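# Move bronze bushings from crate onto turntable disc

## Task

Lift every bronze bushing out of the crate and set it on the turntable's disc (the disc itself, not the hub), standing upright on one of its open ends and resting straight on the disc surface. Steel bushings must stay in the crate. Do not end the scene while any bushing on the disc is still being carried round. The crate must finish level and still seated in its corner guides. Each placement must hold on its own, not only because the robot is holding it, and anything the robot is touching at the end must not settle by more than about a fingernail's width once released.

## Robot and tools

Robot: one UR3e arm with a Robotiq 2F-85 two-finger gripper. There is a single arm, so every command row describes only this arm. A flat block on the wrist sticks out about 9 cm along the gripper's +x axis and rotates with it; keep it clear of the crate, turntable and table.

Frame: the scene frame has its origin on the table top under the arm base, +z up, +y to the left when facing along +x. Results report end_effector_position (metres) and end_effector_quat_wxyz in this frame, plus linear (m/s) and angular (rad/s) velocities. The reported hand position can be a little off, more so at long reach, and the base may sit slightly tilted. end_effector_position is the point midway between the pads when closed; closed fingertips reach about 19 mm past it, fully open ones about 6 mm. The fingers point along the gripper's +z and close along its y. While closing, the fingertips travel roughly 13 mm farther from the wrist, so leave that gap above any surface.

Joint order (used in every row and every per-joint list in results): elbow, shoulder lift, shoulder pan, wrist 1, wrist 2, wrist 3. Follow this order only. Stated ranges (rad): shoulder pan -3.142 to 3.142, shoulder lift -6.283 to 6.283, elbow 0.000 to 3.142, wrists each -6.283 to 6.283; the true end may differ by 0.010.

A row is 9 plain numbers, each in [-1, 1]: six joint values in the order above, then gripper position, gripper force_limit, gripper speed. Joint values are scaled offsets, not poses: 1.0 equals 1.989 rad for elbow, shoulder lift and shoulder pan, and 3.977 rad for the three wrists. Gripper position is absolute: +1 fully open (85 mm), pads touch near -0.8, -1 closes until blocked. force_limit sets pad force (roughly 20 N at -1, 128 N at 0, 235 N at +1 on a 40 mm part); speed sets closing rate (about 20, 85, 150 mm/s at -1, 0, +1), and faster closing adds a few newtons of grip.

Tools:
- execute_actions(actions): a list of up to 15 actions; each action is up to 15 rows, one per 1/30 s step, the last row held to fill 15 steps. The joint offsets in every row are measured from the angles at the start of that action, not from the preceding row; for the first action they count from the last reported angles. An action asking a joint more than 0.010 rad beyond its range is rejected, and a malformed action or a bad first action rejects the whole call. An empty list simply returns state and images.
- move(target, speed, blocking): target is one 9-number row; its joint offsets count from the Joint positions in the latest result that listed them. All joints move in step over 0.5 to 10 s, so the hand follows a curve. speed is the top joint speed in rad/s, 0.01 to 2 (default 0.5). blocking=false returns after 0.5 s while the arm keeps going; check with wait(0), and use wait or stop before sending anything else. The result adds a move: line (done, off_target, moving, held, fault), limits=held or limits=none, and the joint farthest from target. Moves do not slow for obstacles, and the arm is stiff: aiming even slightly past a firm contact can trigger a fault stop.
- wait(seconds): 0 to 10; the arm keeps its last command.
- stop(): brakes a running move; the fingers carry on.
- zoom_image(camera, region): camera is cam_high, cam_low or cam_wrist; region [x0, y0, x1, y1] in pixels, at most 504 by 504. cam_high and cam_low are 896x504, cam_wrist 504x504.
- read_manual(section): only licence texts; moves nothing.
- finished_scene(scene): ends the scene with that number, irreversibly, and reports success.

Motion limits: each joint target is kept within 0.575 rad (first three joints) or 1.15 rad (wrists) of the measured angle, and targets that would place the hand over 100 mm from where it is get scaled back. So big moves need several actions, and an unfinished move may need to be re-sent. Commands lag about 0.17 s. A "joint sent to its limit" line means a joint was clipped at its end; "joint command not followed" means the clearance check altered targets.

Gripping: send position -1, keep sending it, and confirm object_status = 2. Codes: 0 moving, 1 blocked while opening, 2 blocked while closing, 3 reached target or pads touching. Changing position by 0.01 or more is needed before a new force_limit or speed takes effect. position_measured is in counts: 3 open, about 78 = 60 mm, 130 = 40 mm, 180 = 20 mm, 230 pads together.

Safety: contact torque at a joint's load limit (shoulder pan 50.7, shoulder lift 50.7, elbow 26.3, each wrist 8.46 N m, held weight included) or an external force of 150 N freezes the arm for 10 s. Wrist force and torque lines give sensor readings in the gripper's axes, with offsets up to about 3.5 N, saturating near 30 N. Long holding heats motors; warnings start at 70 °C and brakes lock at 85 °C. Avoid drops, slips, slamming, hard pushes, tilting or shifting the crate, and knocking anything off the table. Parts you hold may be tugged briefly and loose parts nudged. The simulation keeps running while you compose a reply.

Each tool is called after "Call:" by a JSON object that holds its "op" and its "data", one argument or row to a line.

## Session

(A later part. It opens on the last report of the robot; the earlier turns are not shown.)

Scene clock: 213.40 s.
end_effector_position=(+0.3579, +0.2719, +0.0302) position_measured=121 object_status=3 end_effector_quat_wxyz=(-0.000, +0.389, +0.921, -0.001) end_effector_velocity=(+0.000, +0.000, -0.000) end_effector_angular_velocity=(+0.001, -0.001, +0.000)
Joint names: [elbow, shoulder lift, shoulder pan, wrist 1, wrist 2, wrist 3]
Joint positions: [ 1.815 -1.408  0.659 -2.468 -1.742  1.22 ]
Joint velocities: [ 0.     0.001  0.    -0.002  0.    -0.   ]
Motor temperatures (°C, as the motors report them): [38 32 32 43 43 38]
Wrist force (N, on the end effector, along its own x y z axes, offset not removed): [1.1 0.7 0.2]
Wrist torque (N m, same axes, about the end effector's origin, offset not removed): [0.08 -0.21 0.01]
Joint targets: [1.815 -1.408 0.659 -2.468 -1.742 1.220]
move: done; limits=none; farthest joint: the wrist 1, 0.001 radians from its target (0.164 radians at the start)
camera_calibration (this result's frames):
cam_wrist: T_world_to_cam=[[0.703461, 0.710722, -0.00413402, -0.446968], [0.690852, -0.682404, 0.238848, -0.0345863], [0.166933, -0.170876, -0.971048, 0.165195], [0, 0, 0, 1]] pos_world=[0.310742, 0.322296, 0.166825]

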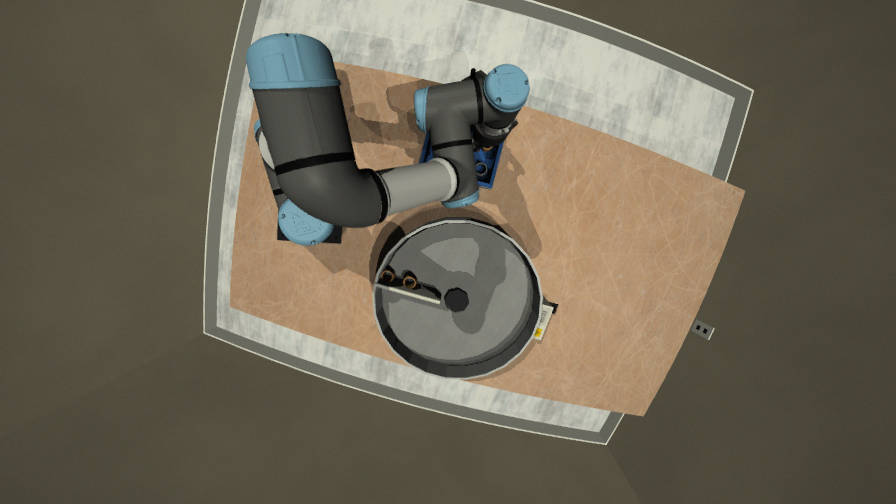

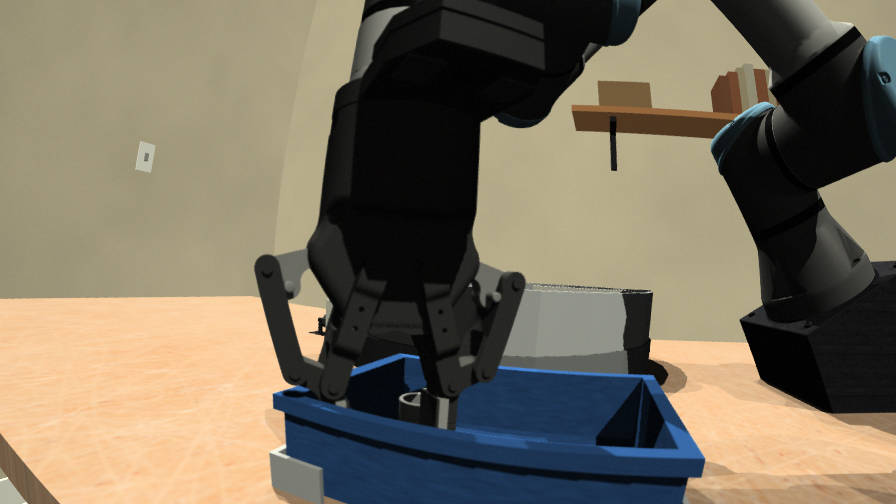

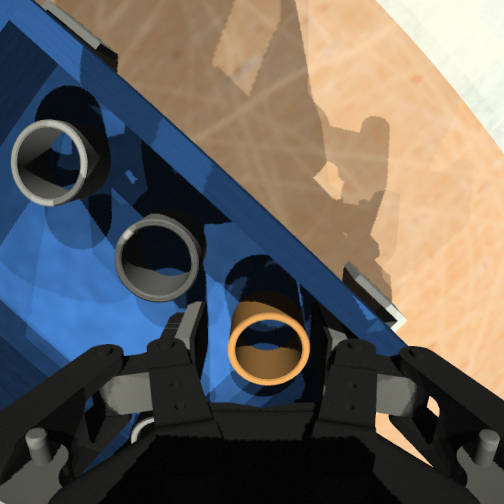

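Grip softly-centred, lift, carry, place.

Call:
{"op": "execute_actions", "data": {
  "actions": [
    [[0,0,0,0,0,0,-1,-0.6,-0.6]],
    [[0,0,0,0,0,0,-1,-0.6,-0.6]]
  ]
}}

Call:
{"op": "move", "data": {
  "target": [-0.0253,-0.055,0.0117,0.0411,-0.0027,0.0023,-1,-0.6,-0.6],
  "speed": 0.2
}}

Call:
{"op": "move", "data": {
  "target": [0.1986,-0.3346,0.0057,0.0684,-0.0015,-0.03,-1,-0.6,-0.6],
  "speed": 0.7
}}

Call:
{"op": "move", "data": {
  "target": [-0.1936,-0.011,-0.7888,0.1715,0.1672,-0.14,-1,-0.6,-0.6],
  "speed": 1
}}

Call:
{"op": "move", "data": {
  "target": [0.1448,0.061,0.1003,-0.1267,-0.0131,0.0538,-1,-0.6,-0.6],
  "speed": 0.4
}}

Scene clock: 219.50 s.
end_effector_position=(+0.3579, +0.2719, +0.0302) position_measured=154 object_status=2 end_effector_quat_wxyz=(-0.000, +0.389, +0.921, -0.001) end_effector_velocity=(+0.001, -0.001, -0.000) end_effector_angular_velocity=(-0.001, -0.000, -0.001)
Joint names: [elbow, shoulder lift, shoulder pan, wrist 1, wrist 2, wrist 3]
Joint positions: [ 1.815 -1.408  0.659 -2.468 -1.742  1.22 ]
Joint velocities: [-0.    -0.    -0.002  0.     0.    -0.   ]
Motor temperatures (°C, as the motors report them): [38 32 32 43 43 38]
Wrist force (N, on the end effector, along its own x y z axes, offset not removed): [0.9 0.5 -5.5]
Wrist torque (N m, same axes, about the end effector's origin, offset not removed): [0.14 -0.11 0.00]
Joint targets: [1.815 -1.408 0.659 -2.468 -1.742 1.220]
camera_calibration (this result's frames):
cam_wrist: T_world_to_cam=[[0.703478, 0.710705, -0.00409478, -0.446979], [0.690826, -0.682425, 0.238864, -0.0345807], [0.166967, -0.170864, -0.971044, 0.165163], [0, 0, 0, 1]] pos_world=[0.310752, 0.322292, 0.16681]

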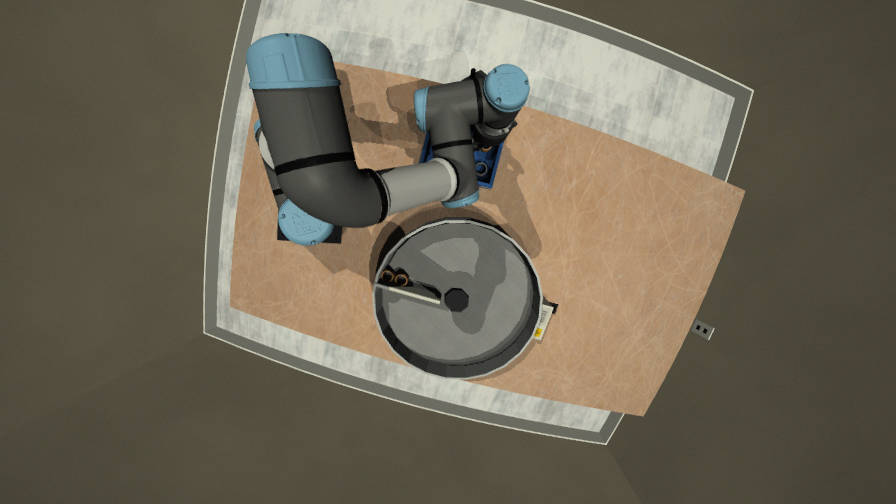

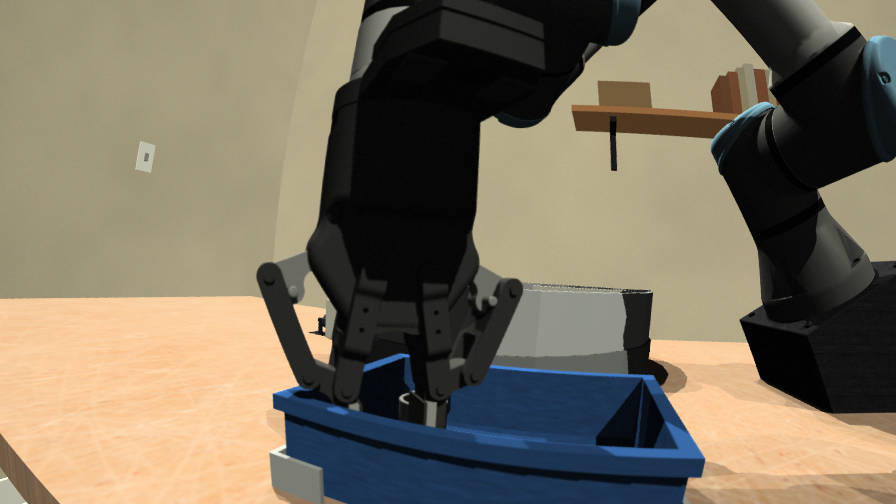

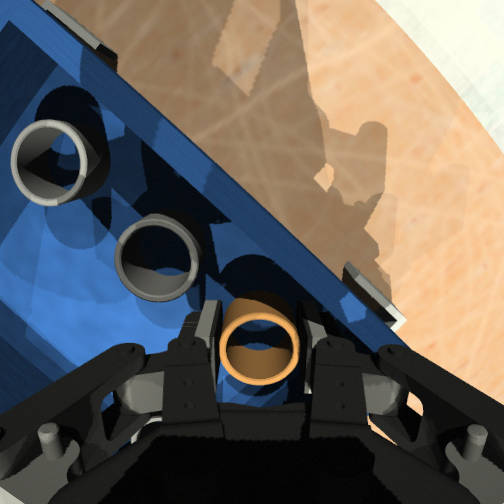

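Scene clock: 220.83 s.
end_effector_position=(+0.3580, +0.2720, +0.0702) position_measured=154 object_status=2 end_effector_quat_wxyz=(-0.001, +0.383, +0.924, -0.001) end_effector_velocity=(-0.000, +0.000, +0.001) end_effector_angular_velocity=(+0.000, -0.000, +0.001)
Joint names: [elbow, shoulder lift, shoulder pan, wrist 1, wrist 2, wrist 3]
Joint positions: [ 1.764 -1.518  0.682 -2.305 -1.753  1.229]
Joint velocities: [-0.001 -0.002  0.001  0.003 -0.    -0.   ]
Motor temperatures (°C, as the motors report them): [38 32 32 43 43 38]
Wrist force (N, on the end effector, along its own x y z axes, offset not removed): [0.9 1.4 0.4]
Wrist torque (N m, same axes, about the end effector's origin, offset not removed): [0.21 -0.16 0.03]
Joint targets: [1.764 -1.518 0.682 -2.305 -1.753 1.229]
move: done; limits=none; farthest joint: the shoulder pan, 0.000 radians from its target (0.024 radians at the start)
camera_calibration (this result's frames):
cam_wrist: T_world_to_cam=[[0.6951, 0.718901, -0.00413578, -0.446171], [0.698825, -0.674316, 0.238624, -0.0491311], [0.168758, -0.168758, -0.971103, 0.202754], [0, 0, 0, 1]] pos_world=[0.310252, 0.321839, 0.206773]

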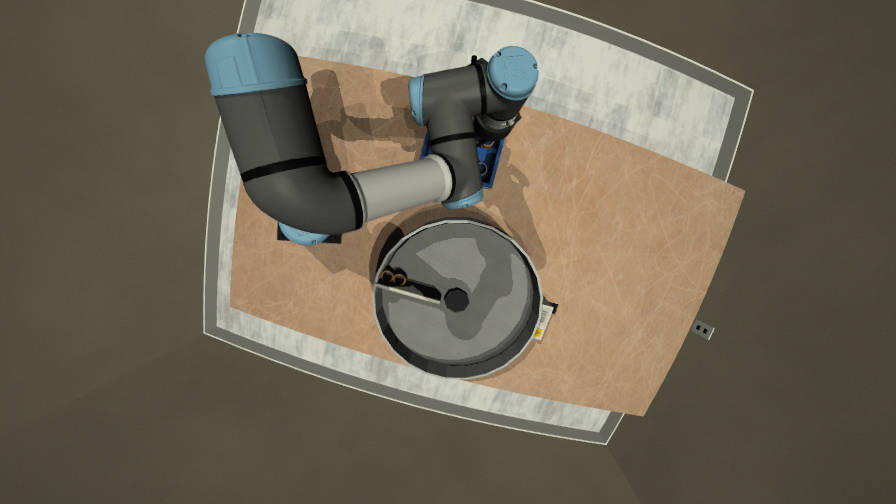

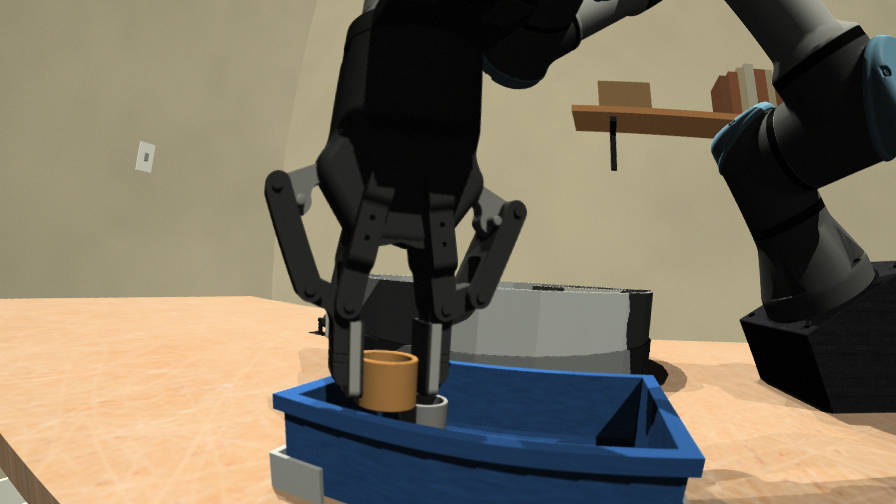

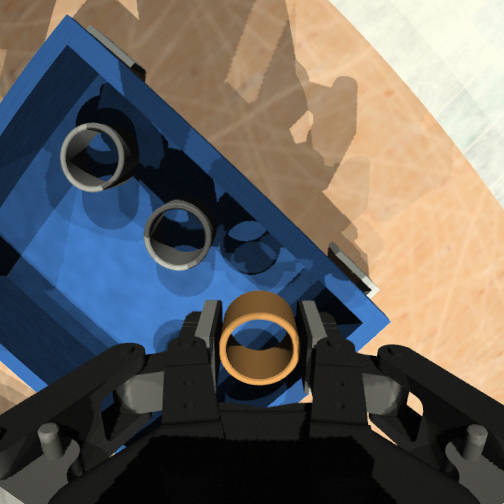

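Scene clock: 222.50 s.
end_effector_position=(+0.2512, +0.2069, +0.1502) position_measured=154 object_status=2 end_effector_quat_wxyz=(-0.000, +0.323, +0.946, -0.001) end_effector_velocity=(-0.000, -0.000, +0.000) end_effector_angular_velocity=(-0.000, -0.001, -0.000)
Joint names: [elbow, shoulder lift, shoulder pan, wrist 1, wrist 2, wrist 3]
Joint positions: [ 2.159 -2.183  0.693 -2.033 -1.759  1.11 ]
Joint velocities: [ 0.001 -0.002 -0.001  0.001 -0.    -0.   ]
Motor temperatures (°C, as the motors report them): [38 32 32 43 43 38]
Wrist force (N, on the end effector, along its own x y z axes, offset not removed): [0.2 1.5 0.6]
Wrist torque (N m, same axes, about the end effector's origin, offset not removed): [0.20 -0.05 0.00]
Joint targets: [2.159 -2.183 0.693 -2.033 -1.759 1.109]
move: done; limits=none; farthest joint: the shoulder lift, 0.001 radians from its target (0.666 radians at the start)
camera_calibration (this result's frames):
cam_wrist: T_world_to_cam=[[0.596505, 0.802599, -0.00413819, -0.317438], [0.779926, -0.578421, 0.239051, -0.0777936], [0.189469, -0.145823, -0.970998, 0.277583], [0, 0, 0, 1]] pos_world=[0.197433, 0.250256, 0.286815]

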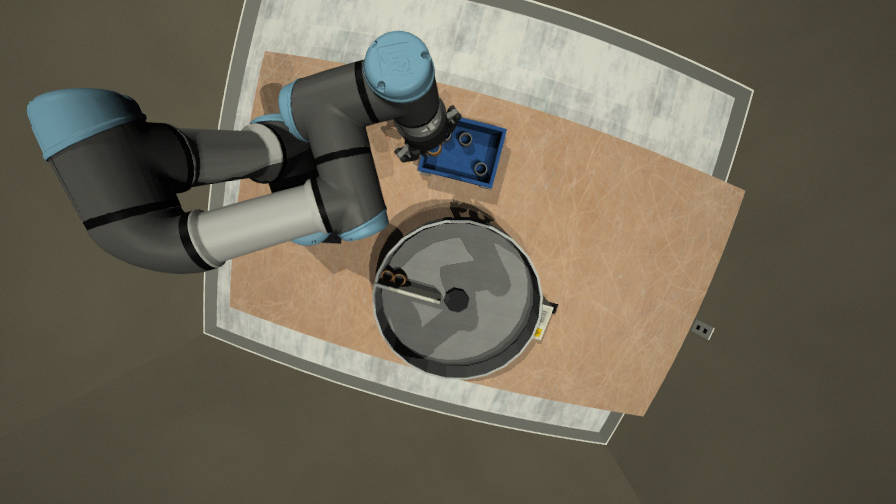

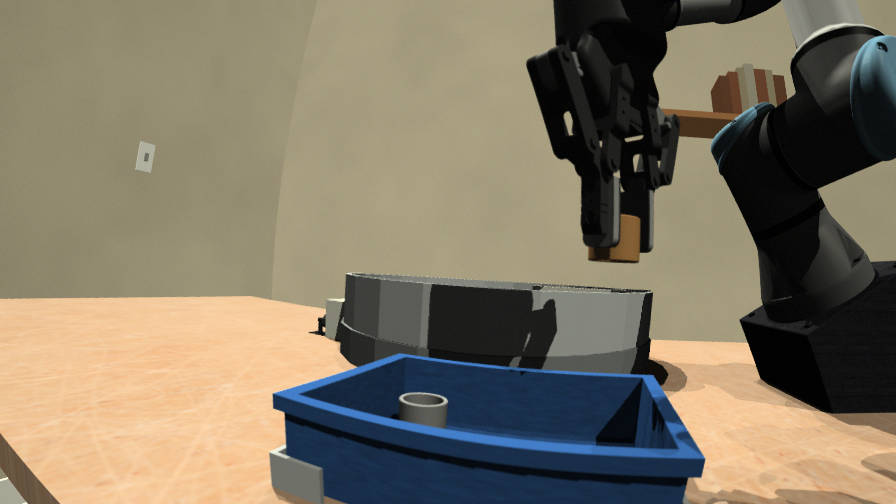

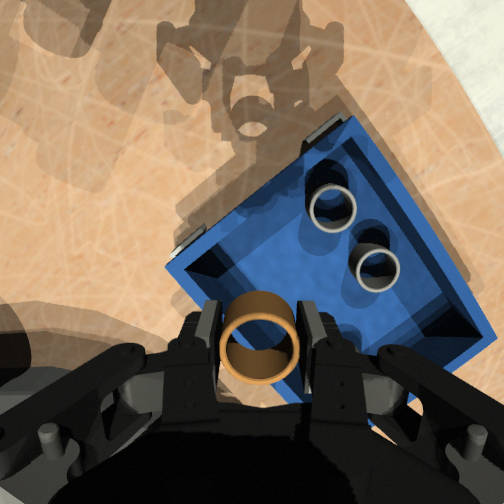

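Scene clock: 224.87 s.
end_effector_position=(+0.3803, -0.0302, +0.1603) position_measured=154 object_status=2 end_effector_quat_wxyz=(-0.001, +0.707, +0.707, -0.000) end_effector_velocity=(-0.000, -0.000, -0.000) end_effector_angular_velocity=(+0.001, -0.000, -0.002)
Joint names: [elbow, shoulder lift, shoulder pan, wrist 1, wrist 2, wrist 3]
Joint positions: [ 1.774 -2.205 -0.875 -1.351 -1.094  0.553]
Joint velocities: [ 0.001  0.    -0.003  0.001  0.001 -0.001]
Motor temperatures (°C, as the motors report them): [38 32 32 43 43 38]
Wrist force (N, on the end effector, along its own x y z axes, offset not removed): [0.5 1.1 0.4]
Wrist torque (N m, same axes, about the end effector's origin, offset not removed): [0.14 -0.09 -0.01]
Joint targets: [1.774 -2.205 -0.875 -1.351 -1.094 0.553]
move: done; limits=none; farthest joint: the shoulder pan, 0.000 radians from its target (1.569 radians at the start)
camera_calibration (this result's frames):
cam_wrist: T_world_to_cam=[[0.999845, 0.0172874, -0.00337709, -0.381232], [0.0175943, -0.971063, 0.238173, -0.0398079], [0.000838036, -0.238195, -0.971217, 0.297283], [0, 0, 0, 1]] pos_world=[0.381624, 0.0387459, 0.29692]

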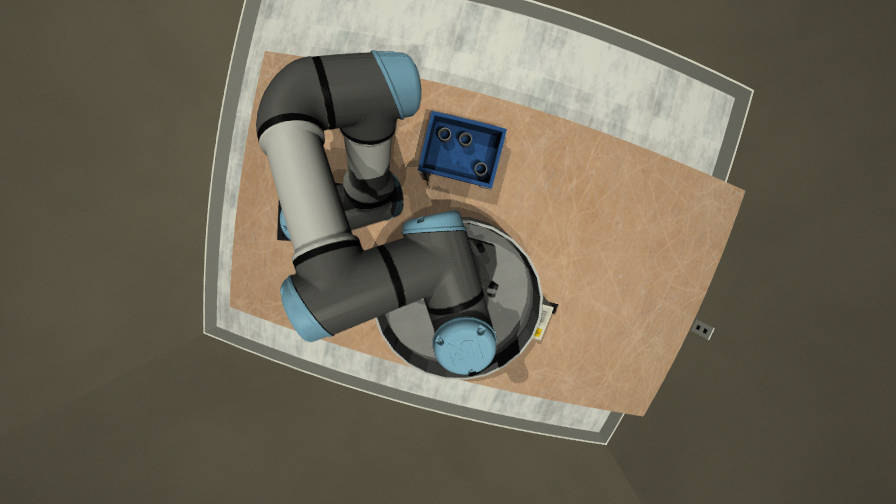

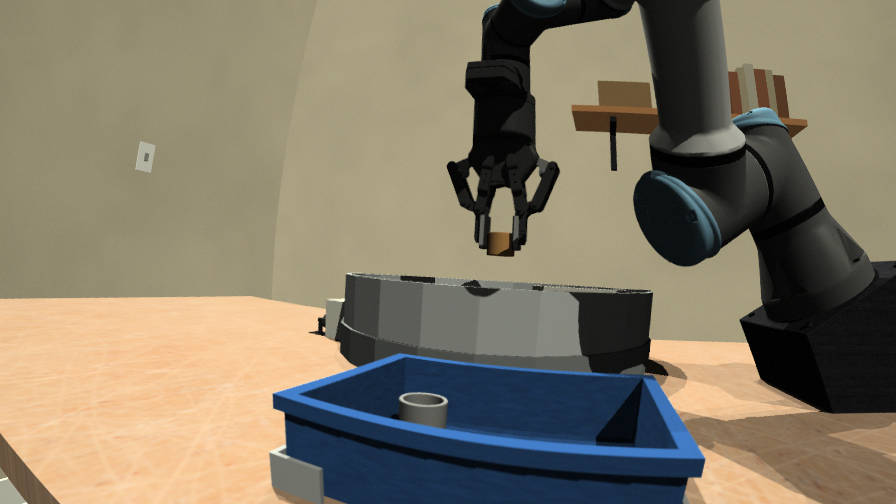

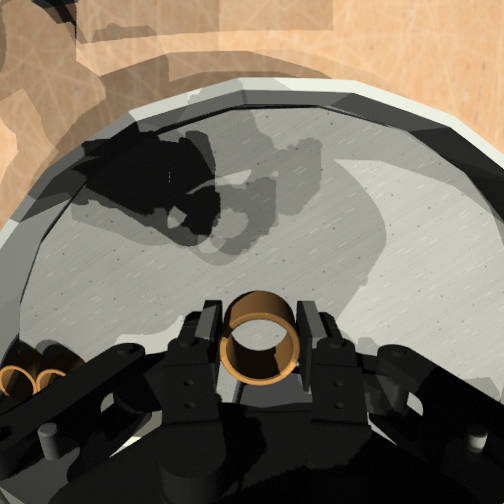

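Scene clock: 226.77 s.
end_effector_position=(+0.3800, -0.0302, +0.0905) position_measured=154 object_status=2 end_effector_quat_wxyz=(-0.000, +0.707, +0.707, -0.001) end_effector_velocity=(+0.000, +0.000, -0.000) end_effector_angular_velocity=(+0.000, -0.000, +0.000)
Joint names: [elbow, shoulder lift, shoulder pan, wrist 1, wrist 2, wrist 3]
Joint positions: [ 2.062 -2.083 -0.676 -1.855 -1.146  0.767]
Joint velocities: [ 0.001  0.001  0.001 -0.002 -0.     0.001]
Motor temperatures (°C, as the motors report them): [38 32 32 43 43 38]
Wrist force (N, on the end effector, along its own x y z axes, offset not removed): [0.7 1.1 0.8]
Wrist torque (N m, same axes, about the end effector's origin, offset not removed): [0.15 -0.11 0.02]
Joint targets: [2.062 -2.083 -0.676 -1.855 -1.146 0.767]
move: done; limits=none; farthest joint: the shoulder pan, 0.000 radians from its target (0.200 radians at the start)
camera_calibration (this result's frames):
cam_wrist: T_world_to_cam=[[0.99983, 0.0180607, -0.00373375, -0.381163], [0.0184293, -0.970742, 0.239415, -0.0236505], [0.000699493, -0.239443, -0.97091, 0.229533], [0, 0, 0, 1]] pos_world=[0.381373, 0.0388856, 0.227095]

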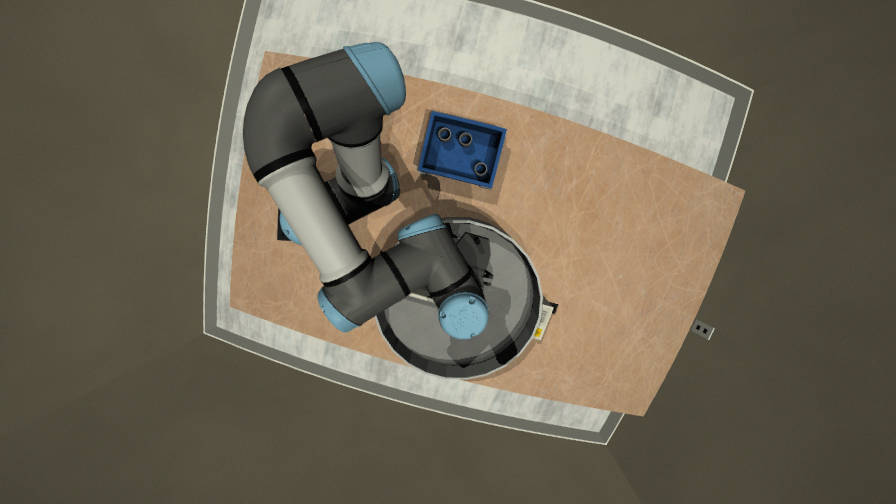

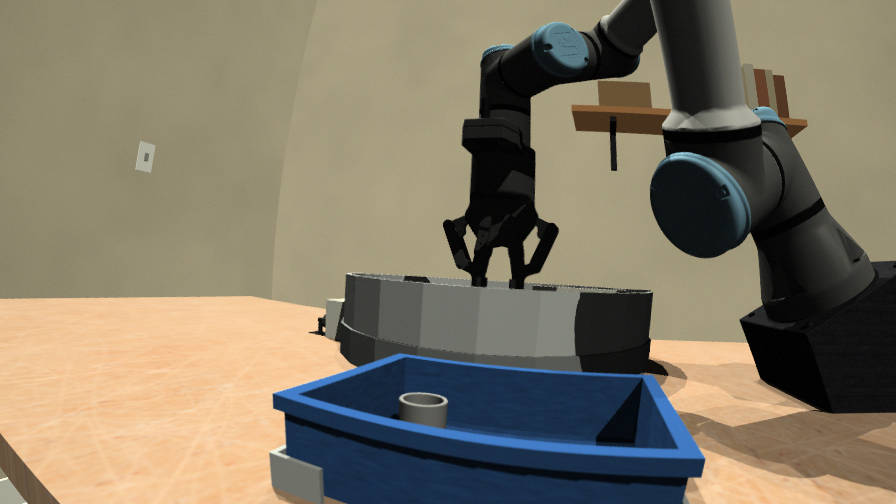

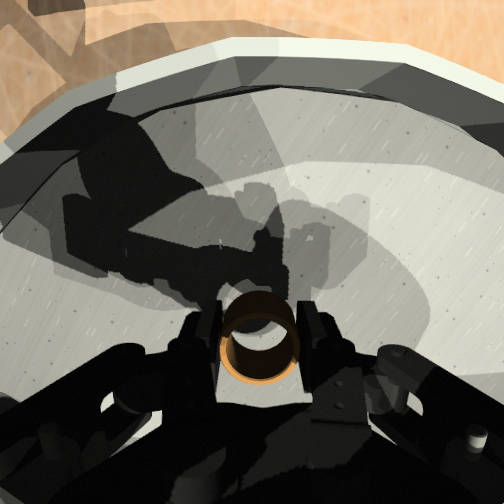

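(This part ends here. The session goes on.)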